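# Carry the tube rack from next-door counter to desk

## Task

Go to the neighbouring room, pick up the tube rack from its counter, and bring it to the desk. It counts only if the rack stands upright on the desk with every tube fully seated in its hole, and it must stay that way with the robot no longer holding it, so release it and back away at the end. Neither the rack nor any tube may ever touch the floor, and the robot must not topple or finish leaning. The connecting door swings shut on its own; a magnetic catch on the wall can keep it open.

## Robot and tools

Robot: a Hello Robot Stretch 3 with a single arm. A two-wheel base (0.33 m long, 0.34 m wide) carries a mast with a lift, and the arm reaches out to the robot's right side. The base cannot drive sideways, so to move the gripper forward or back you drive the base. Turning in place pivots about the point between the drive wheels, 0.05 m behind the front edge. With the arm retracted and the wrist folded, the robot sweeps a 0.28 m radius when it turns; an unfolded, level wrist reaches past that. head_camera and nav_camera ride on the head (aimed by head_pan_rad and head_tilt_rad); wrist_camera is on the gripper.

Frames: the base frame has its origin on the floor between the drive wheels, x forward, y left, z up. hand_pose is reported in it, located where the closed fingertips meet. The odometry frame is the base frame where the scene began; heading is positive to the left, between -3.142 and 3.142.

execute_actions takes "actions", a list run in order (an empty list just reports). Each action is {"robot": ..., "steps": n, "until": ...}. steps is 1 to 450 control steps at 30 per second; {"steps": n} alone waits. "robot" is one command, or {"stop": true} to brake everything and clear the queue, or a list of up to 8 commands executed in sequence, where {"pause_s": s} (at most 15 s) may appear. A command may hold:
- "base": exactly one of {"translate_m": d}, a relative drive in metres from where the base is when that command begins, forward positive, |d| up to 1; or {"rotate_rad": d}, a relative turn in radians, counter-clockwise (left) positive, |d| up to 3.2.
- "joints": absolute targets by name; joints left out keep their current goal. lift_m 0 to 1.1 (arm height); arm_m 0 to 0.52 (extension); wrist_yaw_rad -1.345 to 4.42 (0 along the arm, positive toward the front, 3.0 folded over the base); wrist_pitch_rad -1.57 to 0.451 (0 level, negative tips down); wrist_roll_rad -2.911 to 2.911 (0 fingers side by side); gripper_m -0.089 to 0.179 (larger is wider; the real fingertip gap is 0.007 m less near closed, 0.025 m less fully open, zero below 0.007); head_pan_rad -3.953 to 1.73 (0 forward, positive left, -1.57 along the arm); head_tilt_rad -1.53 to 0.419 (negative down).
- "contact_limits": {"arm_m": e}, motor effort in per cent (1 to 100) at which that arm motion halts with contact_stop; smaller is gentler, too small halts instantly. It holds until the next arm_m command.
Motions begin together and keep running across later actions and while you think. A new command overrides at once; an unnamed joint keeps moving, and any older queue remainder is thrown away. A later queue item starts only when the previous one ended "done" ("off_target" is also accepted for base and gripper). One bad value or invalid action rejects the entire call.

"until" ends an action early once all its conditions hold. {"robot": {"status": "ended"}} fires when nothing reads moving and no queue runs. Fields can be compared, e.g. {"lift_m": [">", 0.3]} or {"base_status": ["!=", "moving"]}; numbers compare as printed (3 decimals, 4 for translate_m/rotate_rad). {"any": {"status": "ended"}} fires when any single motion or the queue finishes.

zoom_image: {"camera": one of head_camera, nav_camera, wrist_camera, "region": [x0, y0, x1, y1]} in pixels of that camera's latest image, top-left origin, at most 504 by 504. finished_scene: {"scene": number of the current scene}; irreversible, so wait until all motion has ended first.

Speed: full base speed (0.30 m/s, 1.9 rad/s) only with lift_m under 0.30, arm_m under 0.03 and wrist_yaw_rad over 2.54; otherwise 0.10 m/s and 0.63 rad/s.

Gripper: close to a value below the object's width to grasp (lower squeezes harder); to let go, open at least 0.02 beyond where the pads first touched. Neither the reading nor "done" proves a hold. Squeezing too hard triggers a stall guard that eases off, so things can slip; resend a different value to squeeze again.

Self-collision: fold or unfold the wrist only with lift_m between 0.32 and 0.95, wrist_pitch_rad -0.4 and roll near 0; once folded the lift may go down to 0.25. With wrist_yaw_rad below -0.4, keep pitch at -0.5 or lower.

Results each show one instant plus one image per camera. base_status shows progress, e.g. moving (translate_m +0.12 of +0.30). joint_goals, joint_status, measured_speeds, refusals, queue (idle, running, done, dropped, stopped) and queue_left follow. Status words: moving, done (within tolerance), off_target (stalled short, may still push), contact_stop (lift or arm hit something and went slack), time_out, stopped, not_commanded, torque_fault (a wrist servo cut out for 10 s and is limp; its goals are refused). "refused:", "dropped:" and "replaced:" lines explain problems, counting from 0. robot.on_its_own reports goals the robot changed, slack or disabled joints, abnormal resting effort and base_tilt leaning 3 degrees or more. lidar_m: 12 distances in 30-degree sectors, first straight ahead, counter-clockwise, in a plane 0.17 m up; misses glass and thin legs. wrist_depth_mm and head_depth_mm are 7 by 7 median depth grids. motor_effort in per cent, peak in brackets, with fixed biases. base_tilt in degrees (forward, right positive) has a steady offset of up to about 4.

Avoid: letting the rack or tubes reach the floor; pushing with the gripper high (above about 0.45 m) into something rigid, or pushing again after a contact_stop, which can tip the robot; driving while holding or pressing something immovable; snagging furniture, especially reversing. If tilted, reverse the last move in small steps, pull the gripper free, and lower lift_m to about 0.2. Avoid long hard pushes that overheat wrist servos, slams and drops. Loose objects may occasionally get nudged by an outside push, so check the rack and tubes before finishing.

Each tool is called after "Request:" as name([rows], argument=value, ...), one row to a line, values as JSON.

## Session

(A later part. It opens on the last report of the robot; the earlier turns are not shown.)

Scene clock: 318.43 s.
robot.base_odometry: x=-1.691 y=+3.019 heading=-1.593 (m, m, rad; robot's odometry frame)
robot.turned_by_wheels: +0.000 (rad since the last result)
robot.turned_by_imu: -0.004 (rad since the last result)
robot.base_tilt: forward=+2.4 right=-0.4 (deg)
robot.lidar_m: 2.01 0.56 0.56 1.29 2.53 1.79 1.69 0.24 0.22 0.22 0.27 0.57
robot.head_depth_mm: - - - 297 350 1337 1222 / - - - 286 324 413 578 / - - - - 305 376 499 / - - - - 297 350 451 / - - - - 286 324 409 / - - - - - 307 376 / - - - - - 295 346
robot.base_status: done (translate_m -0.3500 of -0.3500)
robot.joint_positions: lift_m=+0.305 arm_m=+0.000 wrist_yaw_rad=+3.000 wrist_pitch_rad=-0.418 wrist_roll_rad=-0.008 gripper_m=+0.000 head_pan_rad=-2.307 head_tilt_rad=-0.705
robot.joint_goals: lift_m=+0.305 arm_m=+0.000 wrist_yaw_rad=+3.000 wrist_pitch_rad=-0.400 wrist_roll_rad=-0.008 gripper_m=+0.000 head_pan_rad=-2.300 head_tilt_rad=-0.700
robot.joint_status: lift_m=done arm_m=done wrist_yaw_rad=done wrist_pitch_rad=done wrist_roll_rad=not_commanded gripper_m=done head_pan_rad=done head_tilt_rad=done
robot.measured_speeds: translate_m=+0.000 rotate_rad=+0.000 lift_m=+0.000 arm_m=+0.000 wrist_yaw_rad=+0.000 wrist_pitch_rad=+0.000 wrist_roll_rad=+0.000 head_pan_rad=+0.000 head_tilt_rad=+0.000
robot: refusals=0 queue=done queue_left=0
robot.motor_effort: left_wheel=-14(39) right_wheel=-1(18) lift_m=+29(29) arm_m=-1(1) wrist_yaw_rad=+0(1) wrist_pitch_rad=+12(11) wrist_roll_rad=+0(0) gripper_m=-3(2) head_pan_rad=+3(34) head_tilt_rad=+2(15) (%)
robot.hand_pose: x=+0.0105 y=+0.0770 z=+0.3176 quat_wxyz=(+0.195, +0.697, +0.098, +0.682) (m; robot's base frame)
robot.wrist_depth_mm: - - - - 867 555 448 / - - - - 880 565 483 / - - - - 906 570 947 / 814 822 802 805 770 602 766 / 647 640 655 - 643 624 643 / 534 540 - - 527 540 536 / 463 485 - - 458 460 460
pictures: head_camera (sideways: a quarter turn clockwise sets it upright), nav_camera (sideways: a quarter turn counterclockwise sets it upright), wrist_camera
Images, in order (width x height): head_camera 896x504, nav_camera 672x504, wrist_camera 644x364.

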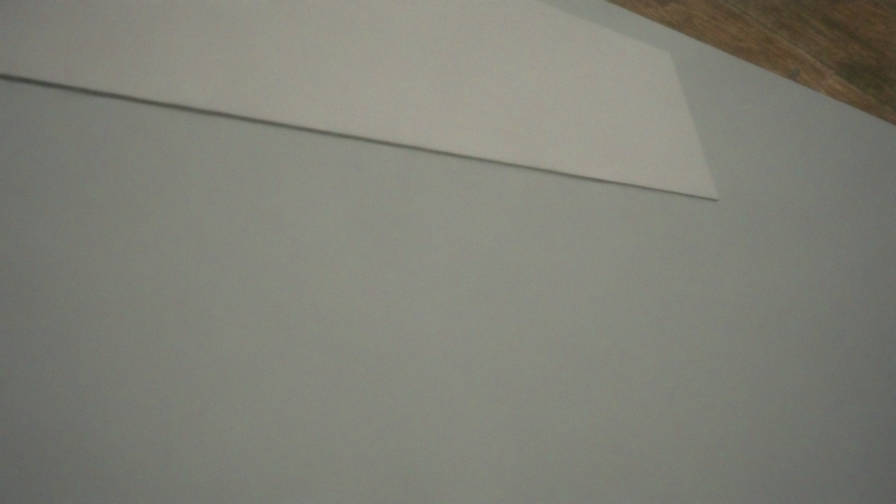

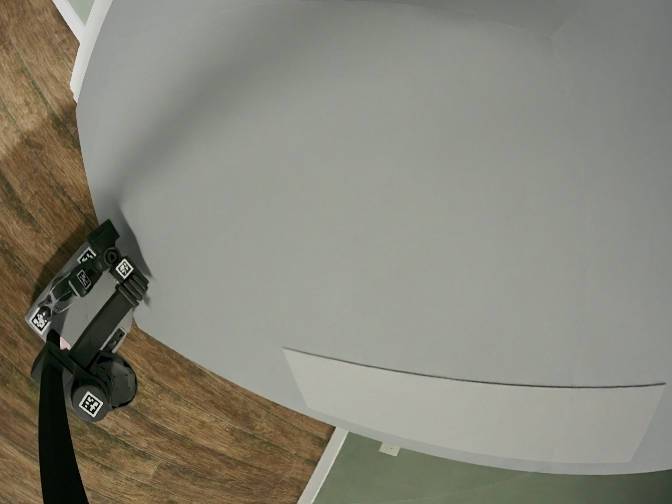

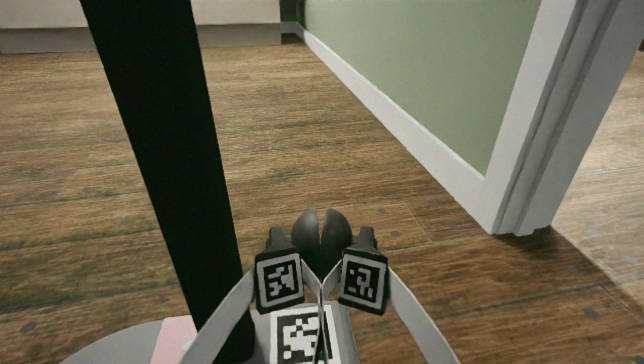

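Request:
execute_actions([
  {"robot":{"joints":{"arm_m":0.3,"head_pan_rad":-1.9,"head_tilt_rad":-0.9},"contact_limits":{"arm_m":30}},"steps":450,"until":{"robot":{"status":"ended"}}},
])

Scene clock: 324.27 s.
robot.base_odometry: x=-1.691 y=+3.019 heading=-1.593 (m, m, rad; robot's odometry frame)
robot.turned_by_wheels: +0.000 (rad since the last result)
robot.turned_by_imu: -0.017 (rad since the last result)
robot.base_tilt: forward=+2.3 right=-0.7 (deg)
robot.lidar_m: 1.93 0.56 0.56 1.25 2.51 1.80 1.69 1.06 0.55 0.50 0.50 0.61
robot.head_depth_mm: 739 878 1071 1405 1509 1305 1149 / 542 654 983 1269 1473 1295 1143 / 509 596 720 899 1398 1285 1131 / 483 557 661 812 1052 1275 1129 / 457 523 613 742 904 1214 1144 / 433 493 571 683 829 1145 1123 / 412 466 535 632 767 980 1116
robot.base_status: done (translate_m -0.3500 of -0.3500)
robot.joint_positions: lift_m=+0.305 arm_m=+0.296 wrist_yaw_rad=+3.102 wrist_pitch_rad=-0.419 wrist_roll_rad=-0.007 gripper_m=+0.000 head_pan_rad=-1.907 head_tilt_rad=-0.890
robot.joint_goals: lift_m=+0.305 arm_m=+0.300 wrist_yaw_rad=+3.000 wrist_pitch_rad=-0.400 wrist_roll_rad=-0.007 gripper_m=+0.000 head_pan_rad=-1.900 head_tilt_rad=-0.900
robot.joint_status: lift_m=done arm_m=done wrist_yaw_rad=done wrist_pitch_rad=done wrist_roll_rad=not_commanded gripper_m=done head_pan_rad=done head_tilt_rad=done
robot.measured_speeds: translate_m=+0.000 rotate_rad=+0.000 lift_m=+0.000 arm_m=+0.000 wrist_yaw_rad=+0.000 wrist_pitch_rad=+0.000 wrist_roll_rad=+0.000 head_pan_rad=+0.000 head_tilt_rad=+0.000
robot: refusals=0 queue=done queue_left=0
robot.on_its_own: arm_m is at rest, and its effort (+29) is outside its rest range (-14 to +14); wrist_yaw_rad is at rest, and its effort (-83) is outside its rest range (-12 to +12)
robot.motor_effort: left_wheel=+7(24) right_wheel=+0(13) lift_m=+29(29) arm_m=+29(31) wrist_yaw_rad=-83(84) wrist_pitch_rad=+12(12) wrist_roll_rad=+0(0) gripper_m=-2(2) head_pan_rad=+2(25) head_tilt_rad=-3(17) (%)
robot.contact_limits: arm_m 30 (drawing in: default 16, maximum 26; extending or still: default 23, maximum 37)
robot.hand_pose: x=-0.0125 y=-0.2173 z=+0.3173 quat_wxyz=(+0.160, +0.691, +0.134, +0.691) (m; robot's base frame)
robot.wrist_depth_mm: - - - - - 693 - / - - - - - 724 - / - - - - - 810 - / 805 809 894 906 781 796 804 / 646 657 - - 653 638 645 / 540 - - - 537 532 540 / 463 463 - - 469 463 460
pictures: head_camera (sideways: a quarter turn clockwise sets it upright), nav_camera (sideways: a quarter turn counterclockwise sets it upright), wrist_camera
Images, in order (width x height): head_camera 896x504, nav_camera 672x504, wrist_camera 644x364.

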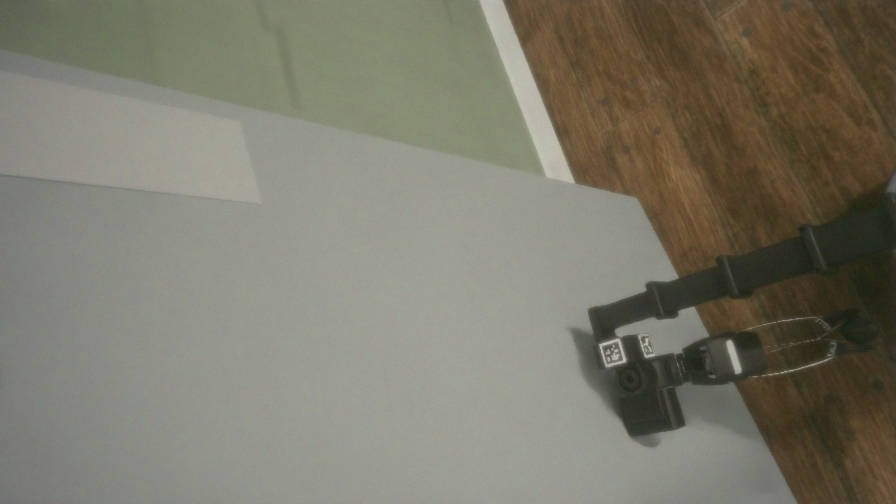

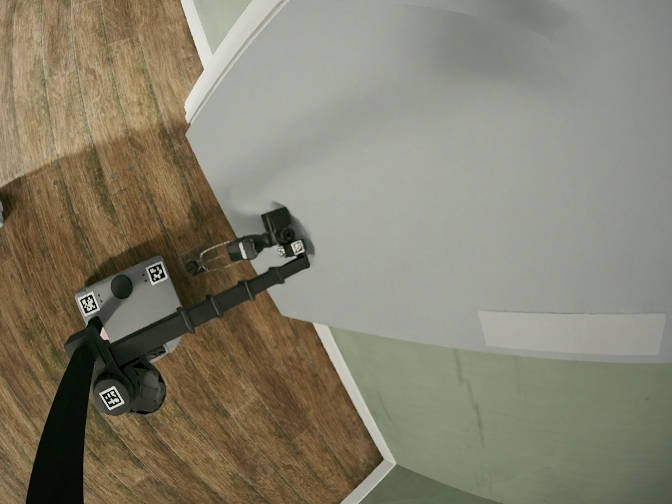

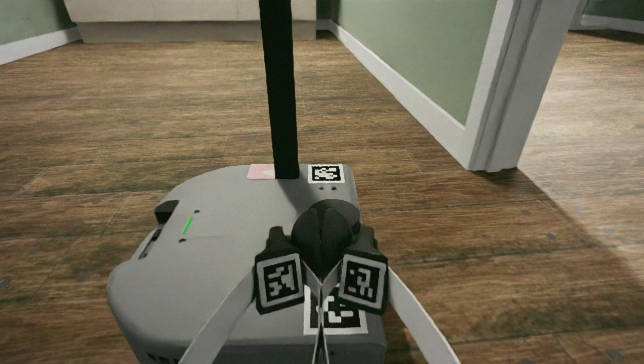

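Request:
execute_actions([
  {"robot":{"joints":{"arm_m":0.2}},"steps":60},
])

Scene clock: 329.20 s.
robot.base_odometry: x=-1.691 y=+3.019 heading=-1.593 (m, m, rad; robot's odometry frame)
robot.turned_by_wheels: +0.000 (rad since the last result)
robot.turned_by_imu: -0.004 (rad since the last result)
robot.base_tilt: forward=+2.5 right=-0.4 (deg)
robot.lidar_m: 1.91 0.57 0.56 1.24 2.51 1.81 1.69 1.06 0.55 0.50 0.50 0.61
robot.head_depth_mm: 739 875 1073 1405 1516 1300 1149 / 540 649 983 1271 1479 1297 1147 / 508 593 714 895 1391 1282 1147 / 480 555 660 810 1056 1284 1130 / 453 521 610 741 937 1208 1105 / 430 491 569 679 843 1041 1115 / 410 463 532 629 765 980 1116
robot.base_status: done (translate_m -0.3500 of -0.3500)
robot.joint_positions: lift_m=+0.305 arm_m=+0.200 wrist_yaw_rad=+3.179 wrist_pitch_rad=-0.418 wrist_roll_rad=-0.007 gripper_m=+0.000 head_pan_rad=-1.906 head_tilt_rad=-0.892
robot.joint_goals: lift_m=+0.305 arm_m=+0.200 wrist_yaw_rad=+3.177 wrist_pitch_rad=-0.400 wrist_roll_rad=-0.007 gripper_m=+0.000 head_pan_rad=-1.900 head_tilt_rad=-0.900
robot.joint_status: lift_m=done arm_m=done wrist_yaw_rad=done wrist_pitch_rad=done wrist_roll_rad=not_commanded gripper_m=done head_pan_rad=done head_tilt_rad=done
robot.measured_speeds: translate_m=+0.000 rotate_rad=+0.000 lift_m=+0.000 arm_m=+0.000 wrist_yaw_rad=+0.000 wrist_pitch_rad=+0.000 wrist_roll_rad=+0.000 head_pan_rad=+0.000 head_tilt_rad=+0.000
robot: refusals=0 queue=done queue_left=0
robot.on_its_own: wrist_yaw_rad is held at +3.177, not at your +3.000, by its stall guard, which is not easing now
robot.motor_effort: left_wheel=+1(8) right_wheel=-1(18) lift_m=+27(28) arm_m=-2(30) wrist_yaw_rad=-1(82) wrist_pitch_rad=+12(12) wrist_roll_rad=+0(0) gripper_m=-2(3) head_pan_rad=+2(3) head_tilt_rad=-3(4) (%)
robot.hand_pose: x=-0.0296 y=-0.1210 z=+0.3176 quat_wxyz=(+0.134, +0.686, +0.160, +0.697) (m; robot's base frame)
robot.wrist_depth_mm: - - - - - 766 563 / - - - - - 764 613 / - - - - - 779 688 / 806 793 821 844 811 746 775 / 636 652 - - 634 644 640 / 540 562 - - 539 543 541 / 463 - - - - 461 461
pictures: head_camera (sideways: a quarter turn clockwise sets it upright), nav_camera (sideways: a quarter turn counterclockwise sets it upright), wrist_camera
Images, in order (width x height): head_camera 896x504, nav_camera 672x504, wrist_camera 644x364.

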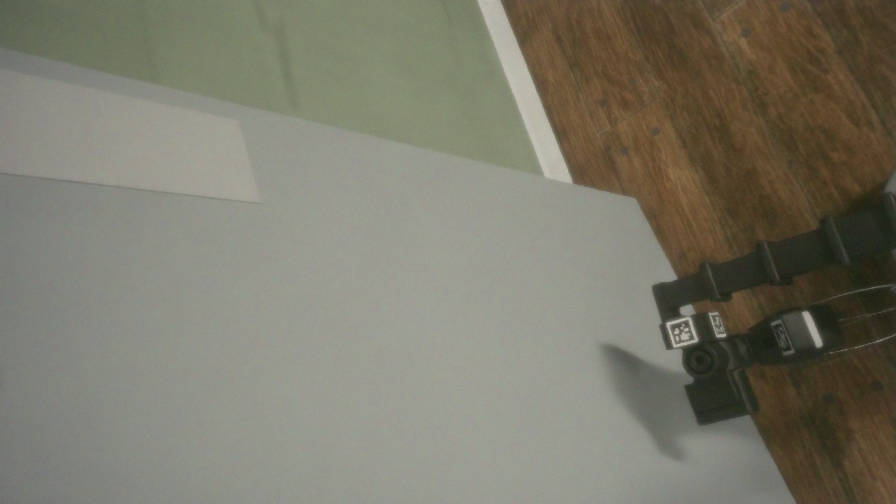

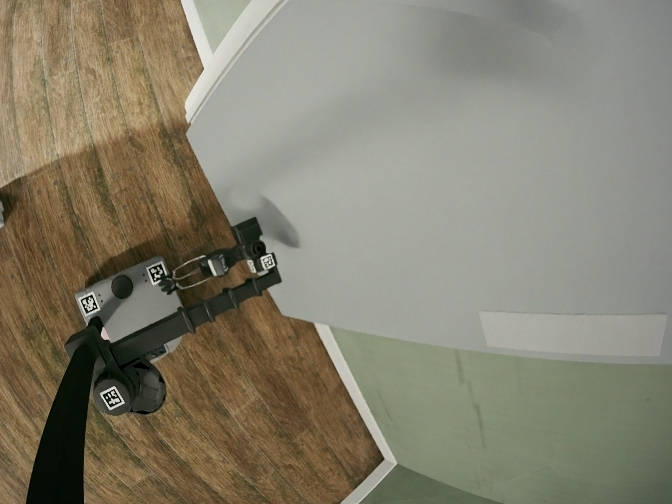

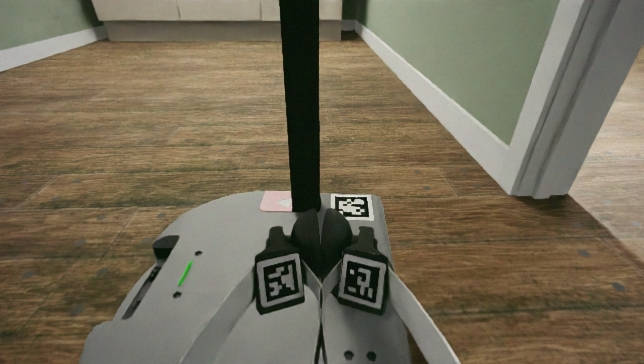

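Request:
execute_actions([
  {"robot":[{"joints":{"wrist_yaw_rad":2.95,"lift_m":0.36}},{"joints":{"arm_m":0.0}},{"joints":{"lift_m":0.25}},{"base":{"translate_m":-0.6},"joints":{"head_pan_rad":1.2,"head_tilt_rad":-0.35}}],"steps":450,"until":{"robot":{"status":"ended"}}},
])

Scene clock: 340.63 s.
robot.base_odometry: x=-1.677 y=+3.619 heading=-1.593 (m, m, rad; robot's odometry frame)
robot.turned_by_wheels: +0.000 (rad since the last result)
robot.turned_by_imu: -0.006 (rad since the last result)
robot.base_tilt: forward=+2.6 right=-0.7 (deg)
robot.lidar_m: 2.07 1.06 1.33 2.42 1.74 1.17 1.10 1.11 0.78 0.73 0.61 0.74
robot.head_depth_mm: 1205 1231 1267 1311 1348 1384 1423 / 1367 1412 1451 1498 1549 1606 1543 / 1581 1623 1682 1755 1831 1815 1539 / 1869 1941 2021 2114 2227 1927 1525 / 2245 2382 2509 2686 2560 1940 1523 / 2730 2916 2972 2558 2632 1921 1523 / 2625 2727 2811 2391 2528 1919 1500
robot.base_status: done (translate_m -0.6000 of -0.6000)
robot.joint_positions: lift_m=+0.250 arm_m=+0.000 wrist_yaw_rad=+2.951 wrist_pitch_rad=-0.418 wrist_roll_rad=-0.007 gripper_m=+0.000 head_pan_rad=+1.193 head_tilt_rad=-0.359
robot.joint_goals: lift_m=+0.250 arm_m=+0.000 wrist_yaw_rad=+2.950 wrist_pitch_rad=-0.400 wrist_roll_rad=-0.007 gripper_m=+0.000 head_pan_rad=+1.200 head_tilt_rad=-0.350
robot.joint_status: lift_m=done arm_m=done wrist_yaw_rad=done wrist_pitch_rad=done wrist_roll_rad=not_commanded gripper_m=done head_pan_rad=done head_tilt_rad=done
robot.measured_speeds: translate_m=+0.000 rotate_rad=+0.000 lift_m=+0.000 arm_m=+0.000 wrist_yaw_rad=+0.000 wrist_pitch_rad=+0.000 wrist_roll_rad=+0.000 head_pan_rad=+0.000 head_tilt_rad=+0.000
robot: refusals=0 queue=done queue_left=0
robot.motor_effort: left_wheel=+2(9) right_wheel=-1(5) lift_m=+22(32) arm_m=-2(5) wrist_yaw_rad=-1(0) wrist_pitch_rad=+12(11) wrist_roll_rad=+0(0) gripper_m=-2(3) head_pan_rad=+3(35) head_tilt_rad=+3(27) (%)
robot.hand_pose: x=+0.0212 y=+0.0751 z=+0.2628 quat_wxyz=(+0.212, +0.700, +0.081, +0.677) (m; robot's base frame)
robot.wrist_depth_mm: - - - - - - 908 / - - - - - - 938 / 932 - 949 938 950 935 845 / 712 - 698 703 706 701 699 / 568 558 575 - 565 565 565 / 474 490 - - 467 469 477 / - - - - 402 404 404
pictures: head_camera (sideways: a quarter turn clockwise sets it upright), nav_camera (sideways: a quarter turn counterclockwise sets it upright), wrist_camera
Images, in order (width x height): head_camera 896x504, nav_camera 672x504, wrist_camera 644x364.

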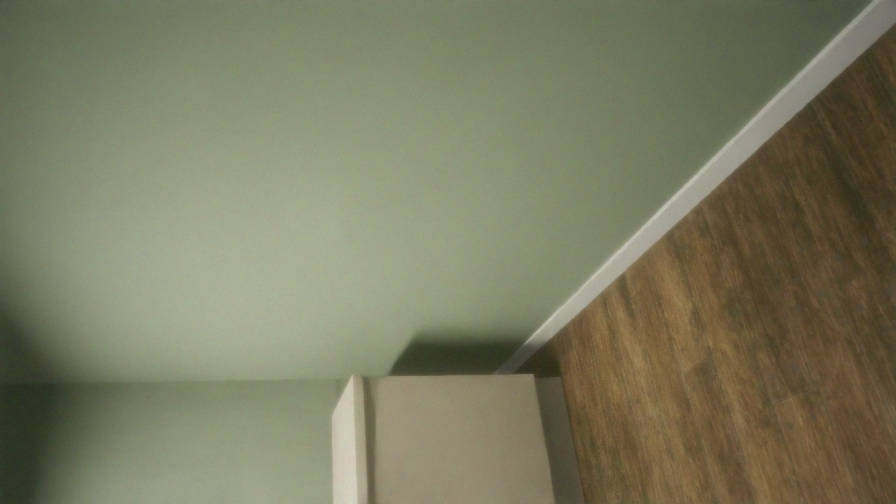

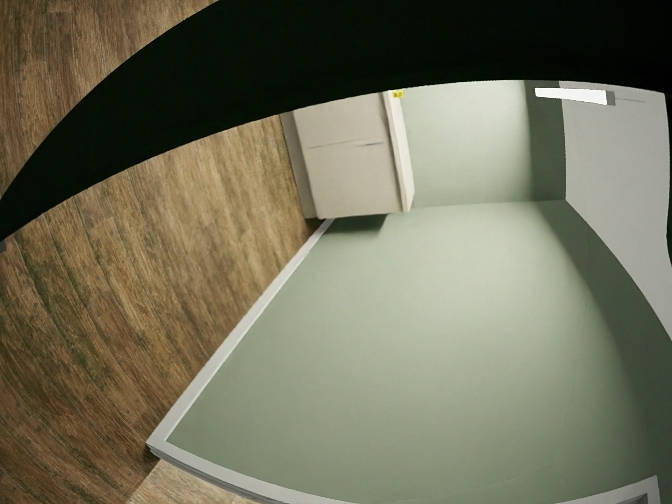

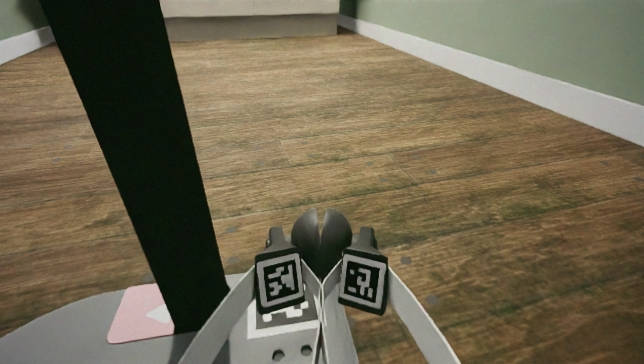

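Request:
execute_actions([
  {"robot":{"joints":{"head_pan_rad":1.7,"head_tilt_rad":-0.3}},"steps":60,"until":{"robot":{"status":"ended"}}},
])

Scene clock: 351.37 s.
robot.base_odometry: x=-1.677 y=+3.619 heading=-1.593 (m, m, rad; robot's odometry frame)
robot.turned_by_wheels: +0.000 (rad since the last result)
robot.turned_by_imu: -0.001 (rad since the last result)
robot.base_tilt: forward=+2.6 right=-0.7 (deg)
robot.lidar_m: 2.07 1.06 1.33 2.42 1.74 1.17 1.09 1.11 0.78 0.73 0.61 0.74
robot.head_depth_mm: 2737 2819 2924 2750 2705 2155 1629 / 2712 2821 2983 2514 2608 2109 1621 / 2760 2826 3010 2503 2587 2125 1619 / 2700 2848 2955 2487 2631 2105 1596 / 2684 2864 2982 2500 2611 2096 1590 / 2712 2780 2965 2496 2626 2055 1588 / 2687 2864 2926 2495 2597 2044 1586
robot.base_status: done (translate_m -0.6000 of -0.6000)
robot.joint_positions: lift_m=+0.250 arm_m=+0.000 wrist_yaw_rad=+2.951 wrist_pitch_rad=-0.418 wrist_roll_rad=-0.007 gripper_m=+0.000 head_pan_rad=+1.693 head_tilt_rad=-0.310
robot.joint_goals: lift_m=+0.250 arm_m=+0.000 wrist_yaw_rad=+2.950 wrist_pitch_rad=-0.400 wrist_roll_rad=-0.007 gripper_m=+0.000 head_pan_rad=+1.700 head_tilt_rad=-0.300
robot.joint_status: lift_m=done arm_m=done wrist_yaw_rad=done wrist_pitch_rad=done wrist_roll_rad=not_commanded gripper_m=done head_pan_rad=done head_tilt_rad=done
robot.measured_speeds: translate_m=+0.000 rotate_rad=+0.000 lift_m=+0.000 arm_m=+0.000 wrist_yaw_rad=+0.000 wrist_pitch_rad=+0.000 wrist_roll_rad=+0.000 head_pan_rad=+0.000 head_tilt_rad=+0.000
robot: refusals=0 queue=done queue_left=0
robot.motor_effort: left_wheel=+2(2) right_wheel=-1(1) lift_m=+22(22) arm_m=-2(2) wrist_yaw_rad=-2(1) wrist_pitch_rad=+11(11) wrist_roll_rad=+0(0) gripper_m=-3(1) head_pan_rad=+3(27) head_tilt_rad=+4(8) (%)
robot.hand_pose: x=+0.0212 y=+0.0751 z=+0.2628 quat_wxyz=(+0.212, +0.700, +0.081, +0.677) (m; robot's base frame)
robot.wrist_depth_mm: - - - - - - 914 / - - - - - - 922 / 934 - 924 938 923 905 871 / 698 - 706 708 701 694 700 / 565 560 569 - 557 560 563 / 471 488 - - 472 470 466 / - - - - 401 406 401
pictures: head_camera (sideways: a quarter turn clockwise sets it upright), nav_camera (sideways: a quarter turn counterclockwise sets it upright), wrist_camera
Images, in order (width x height): head_camera 896x504, nav_camera 672x504, wrist_camera 644x364.

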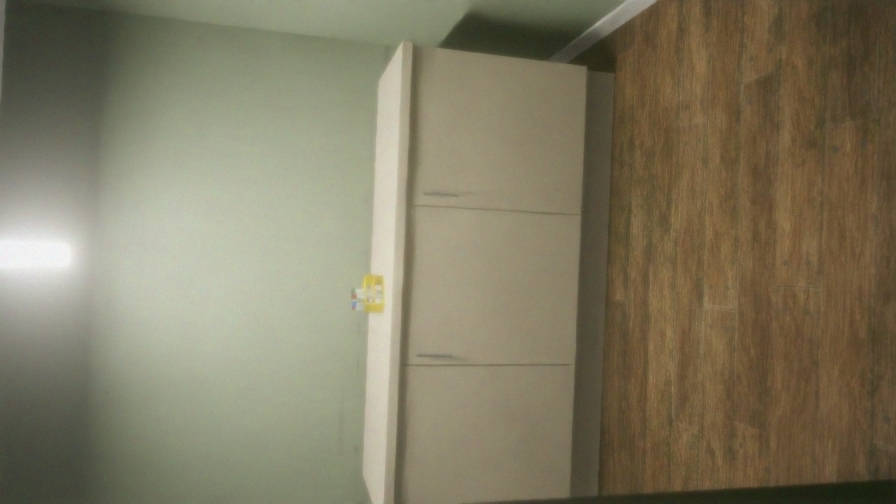

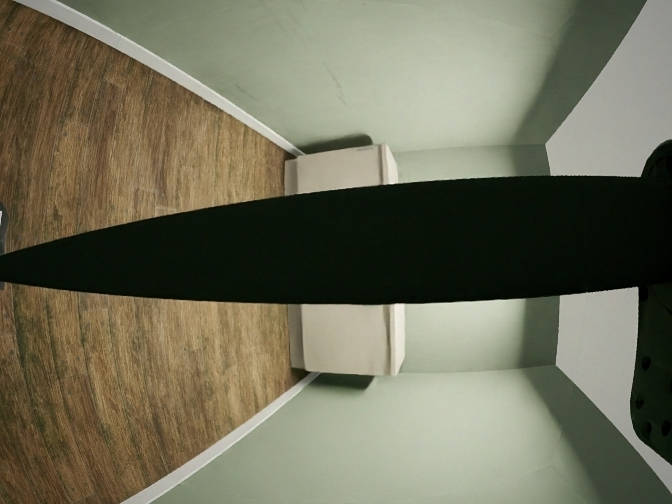

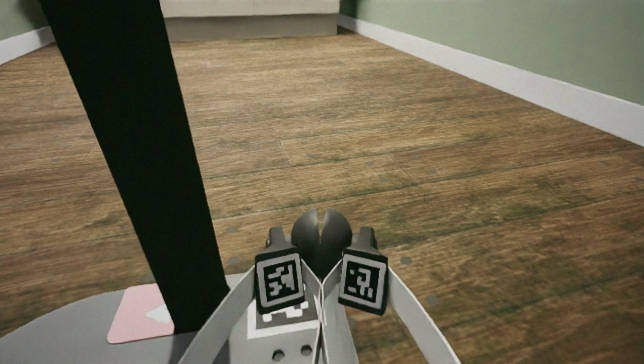

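Request:
execute_actions([
  {"robot":[{"base":{"rotate_rad":1.77},"joints":{"head_pan_rad":0,"head_tilt_rad":-0.5}},{"base":{"translate_m":0.9}},{"base":{"translate_m":0.8}}],"steps":450,"until":{"robot":{"status":"ended"}}},
])

Scene clock: 367.87 s.
robot.base_odometry: x=-0.004 y=+3.918 heading=+0.177 (m, m, rad; robot's odometry frame)
robot.turned_by_wheels: +1.770 (rad since the last result)
robot.turned_by_imu: +1.775 (rad since the last result)
robot.base_tilt: forward=+2.6 right=-0.7 (deg)
robot.lidar_m: 0.74 0.80 0.96 0.94 1.00 1.49 2.29 1.54 1.20 1.18 0.95 0.75
robot.head_depth_mm: 1106 1196 1282 955 811 899 1008 / 1114 1203 1289 943 824 910 1026 / 1124 1215 1289 891 834 927 1038 / 1132 1226 1310 914 843 937 1057 / 1141 1235 1308 909 858 953 1074 / 1144 1235 1312 903 863 970 1088 / 1154 1250 1334 890 875 976 1112
robot.base_status: done (translate_m +0.8000 of +0.8000)
robot.joint_positions: lift_m=+0.250 arm_m=+0.000 wrist_yaw_rad=+2.951 wrist_pitch_rad=-0.418 wrist_roll_rad=-0.007 gripper_m=+0.000 head_pan_rad=+0.007 head_tilt_rad=-0.495
robot.joint_goals: lift_m=+0.250 arm_m=+0.000 wrist_yaw_rad=+2.950 wrist_pitch_rad=-0.400 wrist_roll_rad=-0.007 gripper_m=+0.000 head_pan_rad=+0.000 head_tilt_rad=-0.500
robot.joint_status: lift_m=done arm_m=done wrist_yaw_rad=done wrist_pitch_rad=done wrist_roll_rad=not_commanded gripper_m=done head_pan_rad=done head_tilt_rad=done
robot.measured_speeds: translate_m=+0.000 rotate_rad=+0.000 lift_m=+0.000 arm_m=+0.000 wrist_yaw_rad=+0.000 wrist_pitch_rad=+0.000 wrist_roll_rad=+0.000 head_pan_rad=+0.000 head_tilt_rad=+0.000
robot: refusals=0 queue=done queue_left=0
robot.motor_effort: left_wheel=-4(12) right_wheel=+2(9) lift_m=+22(22) arm_m=-1(2) wrist_yaw_rad=-1(0) wrist_pitch_rad=+11(11) wrist_roll_rad=+0(0) gripper_m=-3(2) head_pan_rad=-3(36) head_tilt_rad=-1(15) (%)
robot.hand_pose: x=+0.0213 y=+0.0751 z=+0.2628 quat_wxyz=(+0.212, +0.700, +0.081, +0.677) (m; robot's base frame)
robot.wrist_depth_mm: 815 - 844 894 889 922 788 / 884 - 946 956 989 - 832 / 907 - 934 941 942 931 834 / 712 - 700 703 723 710 697 / 564 567 583 - 569 560 552 / 473 492 - - 468 470 469 / - - - - 399 400 402
pictures: head_camera (sideways: a quarter turn clockwise sets it upright), nav_camera (sideways: a quarter turn counterclockwise sets it upright), wrist_camera
Images, in order (width x height): head_camera 896x504, nav_camera 672x504, wrist_camera 644x364.

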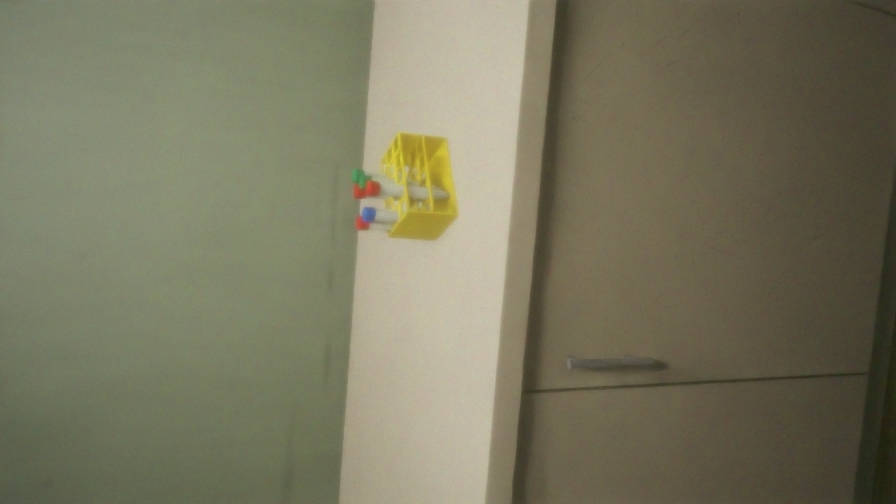

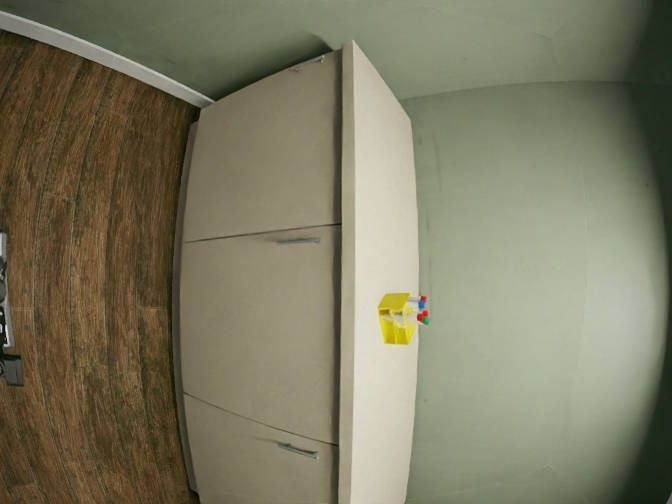

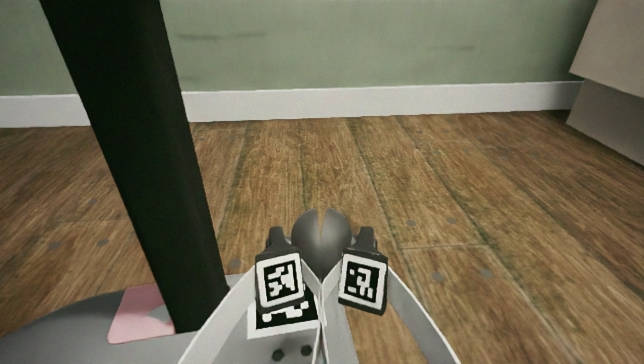

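Request:
execute_actions([
  {"robot":[{"base":{"rotate_rad":-0.13}},{"base":{"translate_m":0.13}},{"base":{"rotate_rad":1.57},"joints":{"lift_m":0.93,"head_pan_rad":-1.57,"head_tilt_rad":-0.6}},{"joints":{"wrist_yaw_rad":0,"gripper_m":0.15}},{"joints":{"wrist_pitch_rad":0}}],"steps":450,"until":{"robot":{"status":"ended"}}},
])

Scene clock: 386.93 s.
robot.base_odometry: x=+0.126 y=+3.924 heading=+1.617 (m, m, rad; robot's odometry frame)
robot.turned_by_wheels: +1.440 (rad since the last result)
robot.turned_by_imu: +1.438 (rad since the last result)
robot.base_tilt: forward=+2.4 right=-0.7 (deg)
robot.lidar_m: 0.95 0.97 1.29 2.42 1.75 1.24 1.18 0.89 0.64 0.61 0.63 0.85
robot.head_depth_mm: 1036 1144 1200 780 767 - - / 1036 1142 1181 779 775 - - / 1028 1126 1160 764 730 - - / 1024 1121 1143 758 703 - - / 1014 1112 1122 752 751 863 1018 / 1014 1101 1110 745 745 857 1010 / 1007 1105 1092 735 733 852 1004
robot.base_status: done (rotate_rad +1.5698 of +1.5700)
robot.joint_positions: lift_m=+0.930 arm_m=+0.000 wrist_yaw_rad=+0.002 wrist_pitch_rad=-0.025 wrist_roll_rad=-0.007 gripper_m=+0.150 head_pan_rad=-1.563 head_tilt_rad=-0.593
robot.joint_goals: lift_m=+0.930 arm_m=+0.000 wrist_yaw_rad=+0.000 wrist_pitch_rad=+0.000 wrist_roll_rad=-0.007 gripper_m=+0.150 head_pan_rad=-1.570 head_tilt_rad=-0.600
robot.joint_status: lift_m=done arm_m=done wrist_yaw_rad=done wrist_pitch_rad=done wrist_roll_rad=not_commanded gripper_m=done head_pan_rad=done head_tilt_rad=done
robot.measured_speeds: translate_m=+0.000 rotate_rad=+0.000 lift_m=+0.000 arm_m=+0.000 wrist_yaw_rad=+0.000 wrist_pitch_rad=+0.000 wrist_roll_rad=+0.000 head_pan_rad=+0.000 head_tilt_rad=+0.000
robot: refusals=0 queue=done queue_left=0
robot.motor_effort: left_wheel=-4(15) right_wheel=+2(8) lift_m=+31(32) arm_m=-1(2) wrist_yaw_rad=-2(4) wrist_pitch_rad=+15(16) wrist_roll_rad=+0(0) gripper_m=+1(82) head_pan_rad=-3(37) head_tilt_rad=-2(11) (%)
robot.hand_pose: x=-0.0209 y=-0.4008 z=+1.0382 quat_wxyz=(+0.710, +0.010, -0.704, -0.008) (m; robot's base frame)
robot.wrist_depth_mm: 883 890 891 890 904 912 921 / 900 916 908 911 914 938 958 / 919 916 956 948 948 957 978 / 927 958 962 613 967 - - / 570 639 574 530 577 641 581 / 397 - 390 393 393 - 399 / 403 407 405 407 411 410 411
pictures: head_camera (sideways: a quarter turn clockwise sets it upright), nav_camera (sideways: a quarter turn counterclockwise sets it upright), wrist_camera
Images, in order (width x height): head_camera 896x504, nav_camera 672x504, wrist_camera 644x364.

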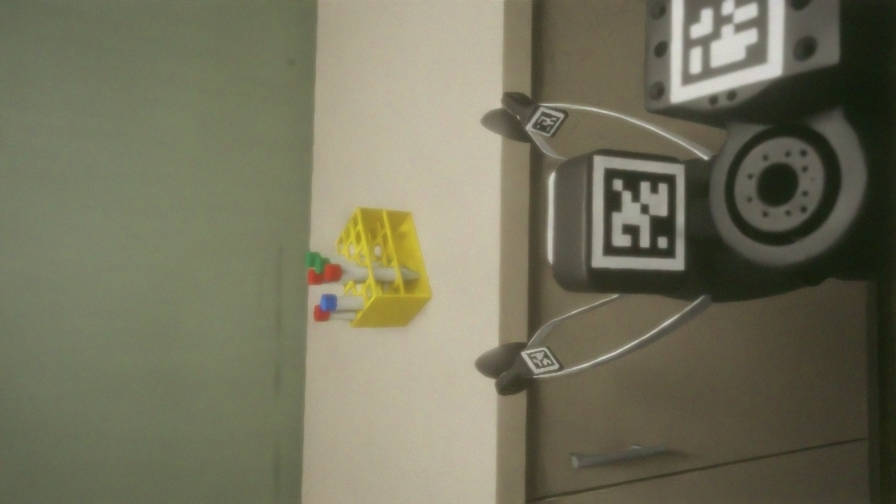

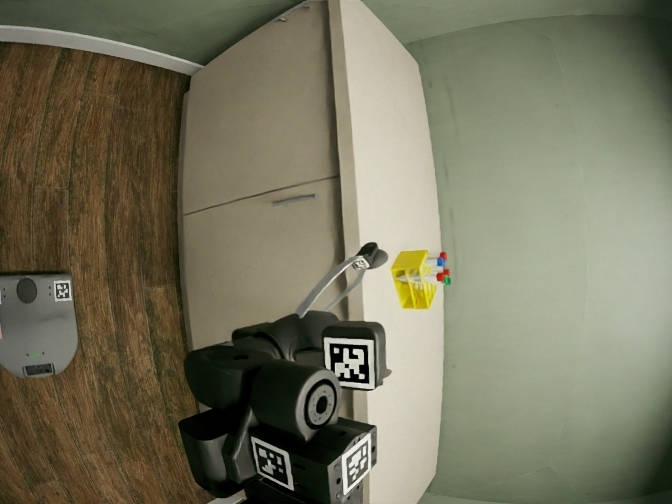

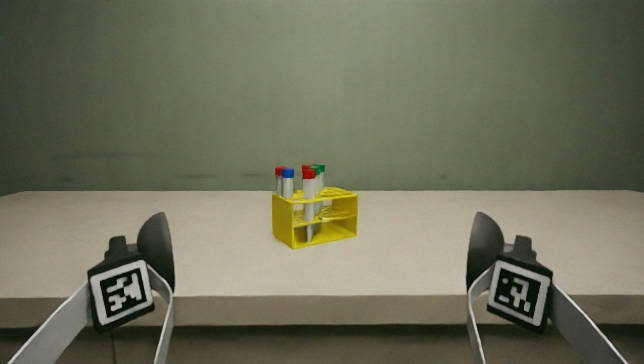

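Request:
zoom_image(camera="wrist_camera", region=[250,140,380,260])

Request:
zoom_image(camera="head_camera", region=[290,190,450,340])

Region (250, 140, 380, 260) of wrist_camera's 644x364 image, scaled by 3.877; it fills the top 465 rows of this view, and the rest is white.

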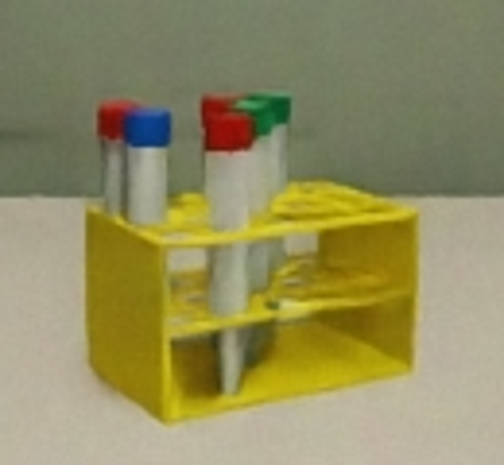

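Region (290, 190, 450, 340) of head_camera's 896x504 image, scaled by 3.150, with more detail than that image has; it fills the top 472 rows of this view, and the rest is white.

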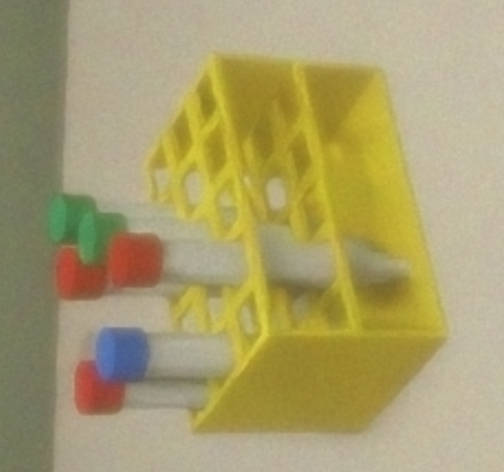

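Request:
execute_actions([
  {"robot":[{"joints":{"lift_m":1.0}},{"base":{"rotate_rad":0.44}},{"base":{"translate_m":-0.343},"joints":{"head_tilt_rad":-0.75}},{"joints":{"arm_m":0.12}}],"steps":450,"until":{"robot":{"status":"ended"}}},
])

Scene clock: 416.37 s.
robot.base_odometry: x=+0.286 y=+3.621 heading=+2.057 (m, m, rad; robot's odometry frame)
robot.turned_by_wheels: +0.440 (rad since the last result)
robot.turned_by_imu: +0.436 (rad since the last result)
robot.base_tilt: forward=+2.5 right=-0.5 (deg)
robot.lidar_m: 1.27 1.60 2.52 1.42 0.94 0.86 0.77 0.52 0.48 0.48 0.61 1.26
robot.head_depth_mm: 887 - - - 591 697 845 / 920 - - - 628 748 929 / 955 1027 - - 671 809 1019 / 992 1068 - 646 719 879 1145 / 1035 1126 722 640 775 963 1182 / 1071 1135 777 690 840 1063 1173 / 1125 1117 769 740 917 1196 1169
robot.base_status: done (translate_m -0.3430 of -0.3430)
robot.joint_positions: lift_m=+1.000 arm_m=+0.120 wrist_yaw_rad=+0.001 wrist_pitch_rad=-0.023 wrist_roll_rad=-0.007 gripper_m=+0.150 head_pan_rad=-1.563 head_tilt_rad=-0.741
robot.joint_goals: lift_m=+1.000 arm_m=+0.120 wrist_yaw_rad=+0.000 wrist_pitch_rad=+0.000 wrist_roll_rad=-0.007 gripper_m=+0.150 head_pan_rad=-1.570 head_tilt_rad=-0.750
robot.joint_status: lift_m=done arm_m=done wrist_yaw_rad=done wrist_pitch_rad=done wrist_roll_rad=not_commanded gripper_m=done head_pan_rad=done head_tilt_rad=done
robot.measured_speeds: translate_m=+0.000 rotate_rad=+0.000 lift_m=+0.000 arm_m=+0.000 wrist_yaw_rad=+0.000 wrist_pitch_rad=+0.000 wrist_roll_rad=+0.000 head_pan_rad=+0.000 head_tilt_rad=+0.000
robot: refusals=0 queue=done queue_left=0
robot.motor_effort: left_wheel=-4(11) right_wheel=+3(5) lift_m=+31(33) arm_m=+2(0) wrist_yaw_rad=-1(2) wrist_pitch_rad=+14(15) wrist_roll_rad=+0(0) gripper_m=+0(0) head_pan_rad=-3(3) head_tilt_rad=-4(14) (%)
robot.hand_pose: x=-0.0212 y=-0.5203 z=+1.1086 quat_wxyz=(+0.710, +0.009, -0.704, -0.008) (m; robot's base frame)
robot.wrist_depth_mm: 934 959 859 752 679 617 565 / 924 - 881 764 696 630 571 / 946 - 923 782 708 632 585 / 971 - 934 831 725 646 597 / 780 876 786 780 721 658 614 / 551 - 501 398 533 - 539 / 402 407 388 365 407 406 413
pictures: head_camera (sideways: a quarter turn clockwise sets it upright), nav_camera (sideways: a quarter turn counterclockwise sets it upright), wrist_camera
Images, in order (width x height): head_camera 896x504, nav_camera 672x504, wrist_camera 644x364.

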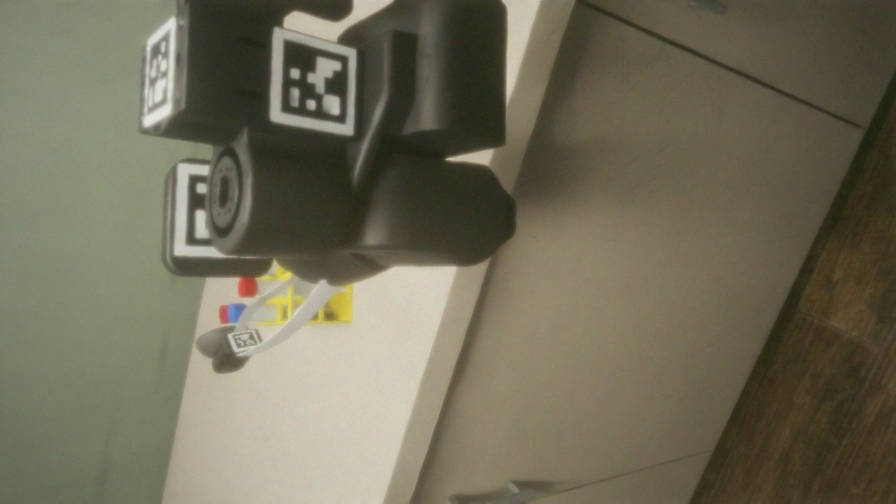

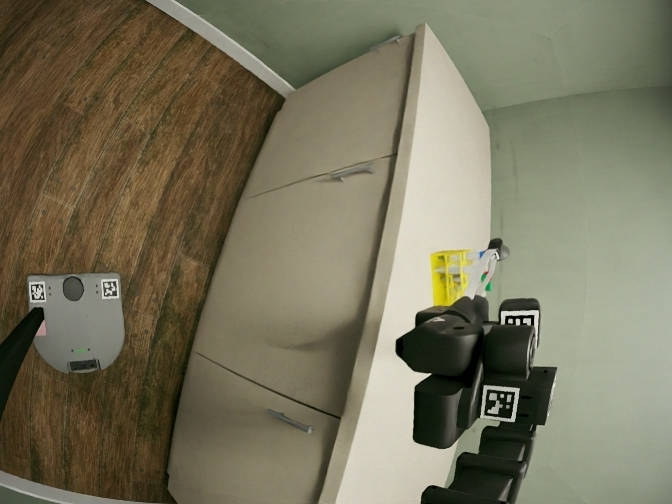

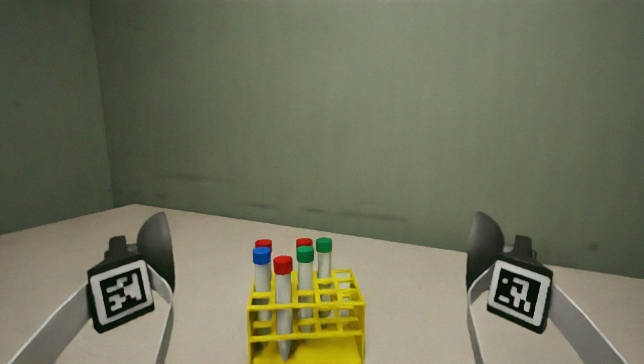

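Request:
execute_actions([
  {"robot":[{"base":{"translate_m":0.013},"joints":{"lift_m":0.88,"gripper_m":0.179}},{"joints":{"arm_m":0.2}}],"steps":300,"until":{"robot":{"status":"ended"}}},
])

Scene clock: 424.77 s.
robot.base_odometry: x=+0.280 y=+3.632 heading=+2.057 (m, m, rad; robot's odometry frame)
robot.turned_by_wheels: +0.000 (rad since the last result)
robot.turned_by_imu: -0.002 (rad since the last result)
robot.base_tilt: forward=+2.6 right=-0.5 (deg)
robot.lidar_m: 1.26 1.58 2.51 1.44 0.95 0.87 0.78 0.52 0.48 0.49 0.62 1.25
robot.head_depth_mm: 891 986 825 - - 715 861 / 925 1011 855 - 656 757 934 / 964 1042 849 - 700 820 1028 / 999 1082 730 - 746 890 1138 / 1042 1108 723 662 780 978 1184 / 1086 1130 775 700 846 1077 1171 / 1131 1118 770 750 923 1270 1171
robot.base_status: done (translate_m +0.0130 of +0.0130)
robot.joint_positions: lift_m=+0.880 arm_m=+0.200 wrist_yaw_rad=+0.001 wrist_pitch_rad=-0.022 wrist_roll_rad=-0.007 gripper_m=+0.179 head_pan_rad=-1.563 head_tilt_rad=-0.741
robot.joint_goals: lift_m=+0.880 arm_m=+0.200 wrist_yaw_rad=+0.000 wrist_pitch_rad=+0.000 wrist_roll_rad=-0.007 gripper_m=+0.179 head_pan_rad=-1.570 head_tilt_rad=-0.750
robot.joint_status: lift_m=done arm_m=done wrist_yaw_rad=done wrist_pitch_rad=done wrist_roll_rad=not_commanded gripper_m=done head_pan_rad=done head_tilt_rad=done
robot.measured_speeds: translate_m=+0.000 rotate_rad=+0.000 lift_m=+0.000 arm_m=+0.000 wrist_yaw_rad=+0.000 wrist_pitch_rad=+0.000 wrist_roll_rad=+0.000 head_pan_rad=+0.000 head_tilt_rad=+0.000
robot: refusals=0 queue=done queue_left=0
robot.motor_effort: left_wheel=-4(7) right_wheel=+2(6) lift_m=+21(32) arm_m=+3(0) wrist_yaw_rad=-1(1) wrist_pitch_rad=+14(14) wrist_roll_rad=+0(0) gripper_m=+0(84) head_pan_rad=-3(3) head_tilt_rad=-3(4) (%)
robot.hand_pose: x=-0.0213 y=-0.6003 z=+0.9891 quat_wxyz=(+0.710, +0.008, -0.704, -0.008) (m; robot's base frame)
robot.wrist_depth_mm: 922 885 771 685 612 564 508 / 910 912 787 700 620 569 521 / 939 945 813 717 637 587 530 / 840 810 698 291 662 603 548 / 428 432 363 286 394 474 433 / 316 295 276 270 288 295 308 / 213 222 223 224 224 224 214
pictures: head_camera (sideways: a quarter turn clockwise sets it upright), nav_camera (sideways: a quarter turn counterclockwise sets it upright), wrist_camera
Images, in order (width x height): head_camera 896x504, nav_camera 672x504, wrist_camera 644x364.

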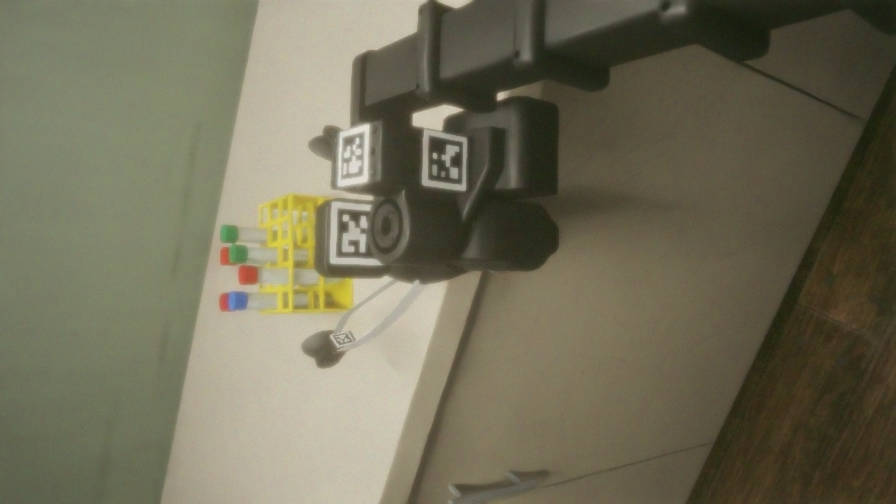

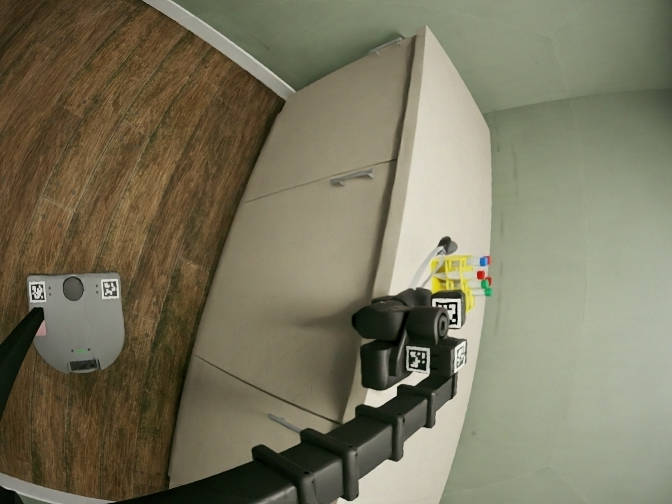

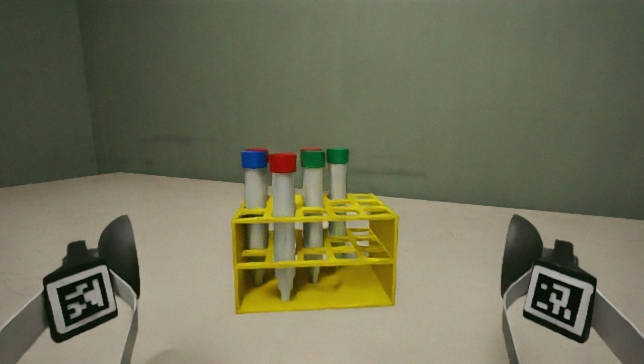

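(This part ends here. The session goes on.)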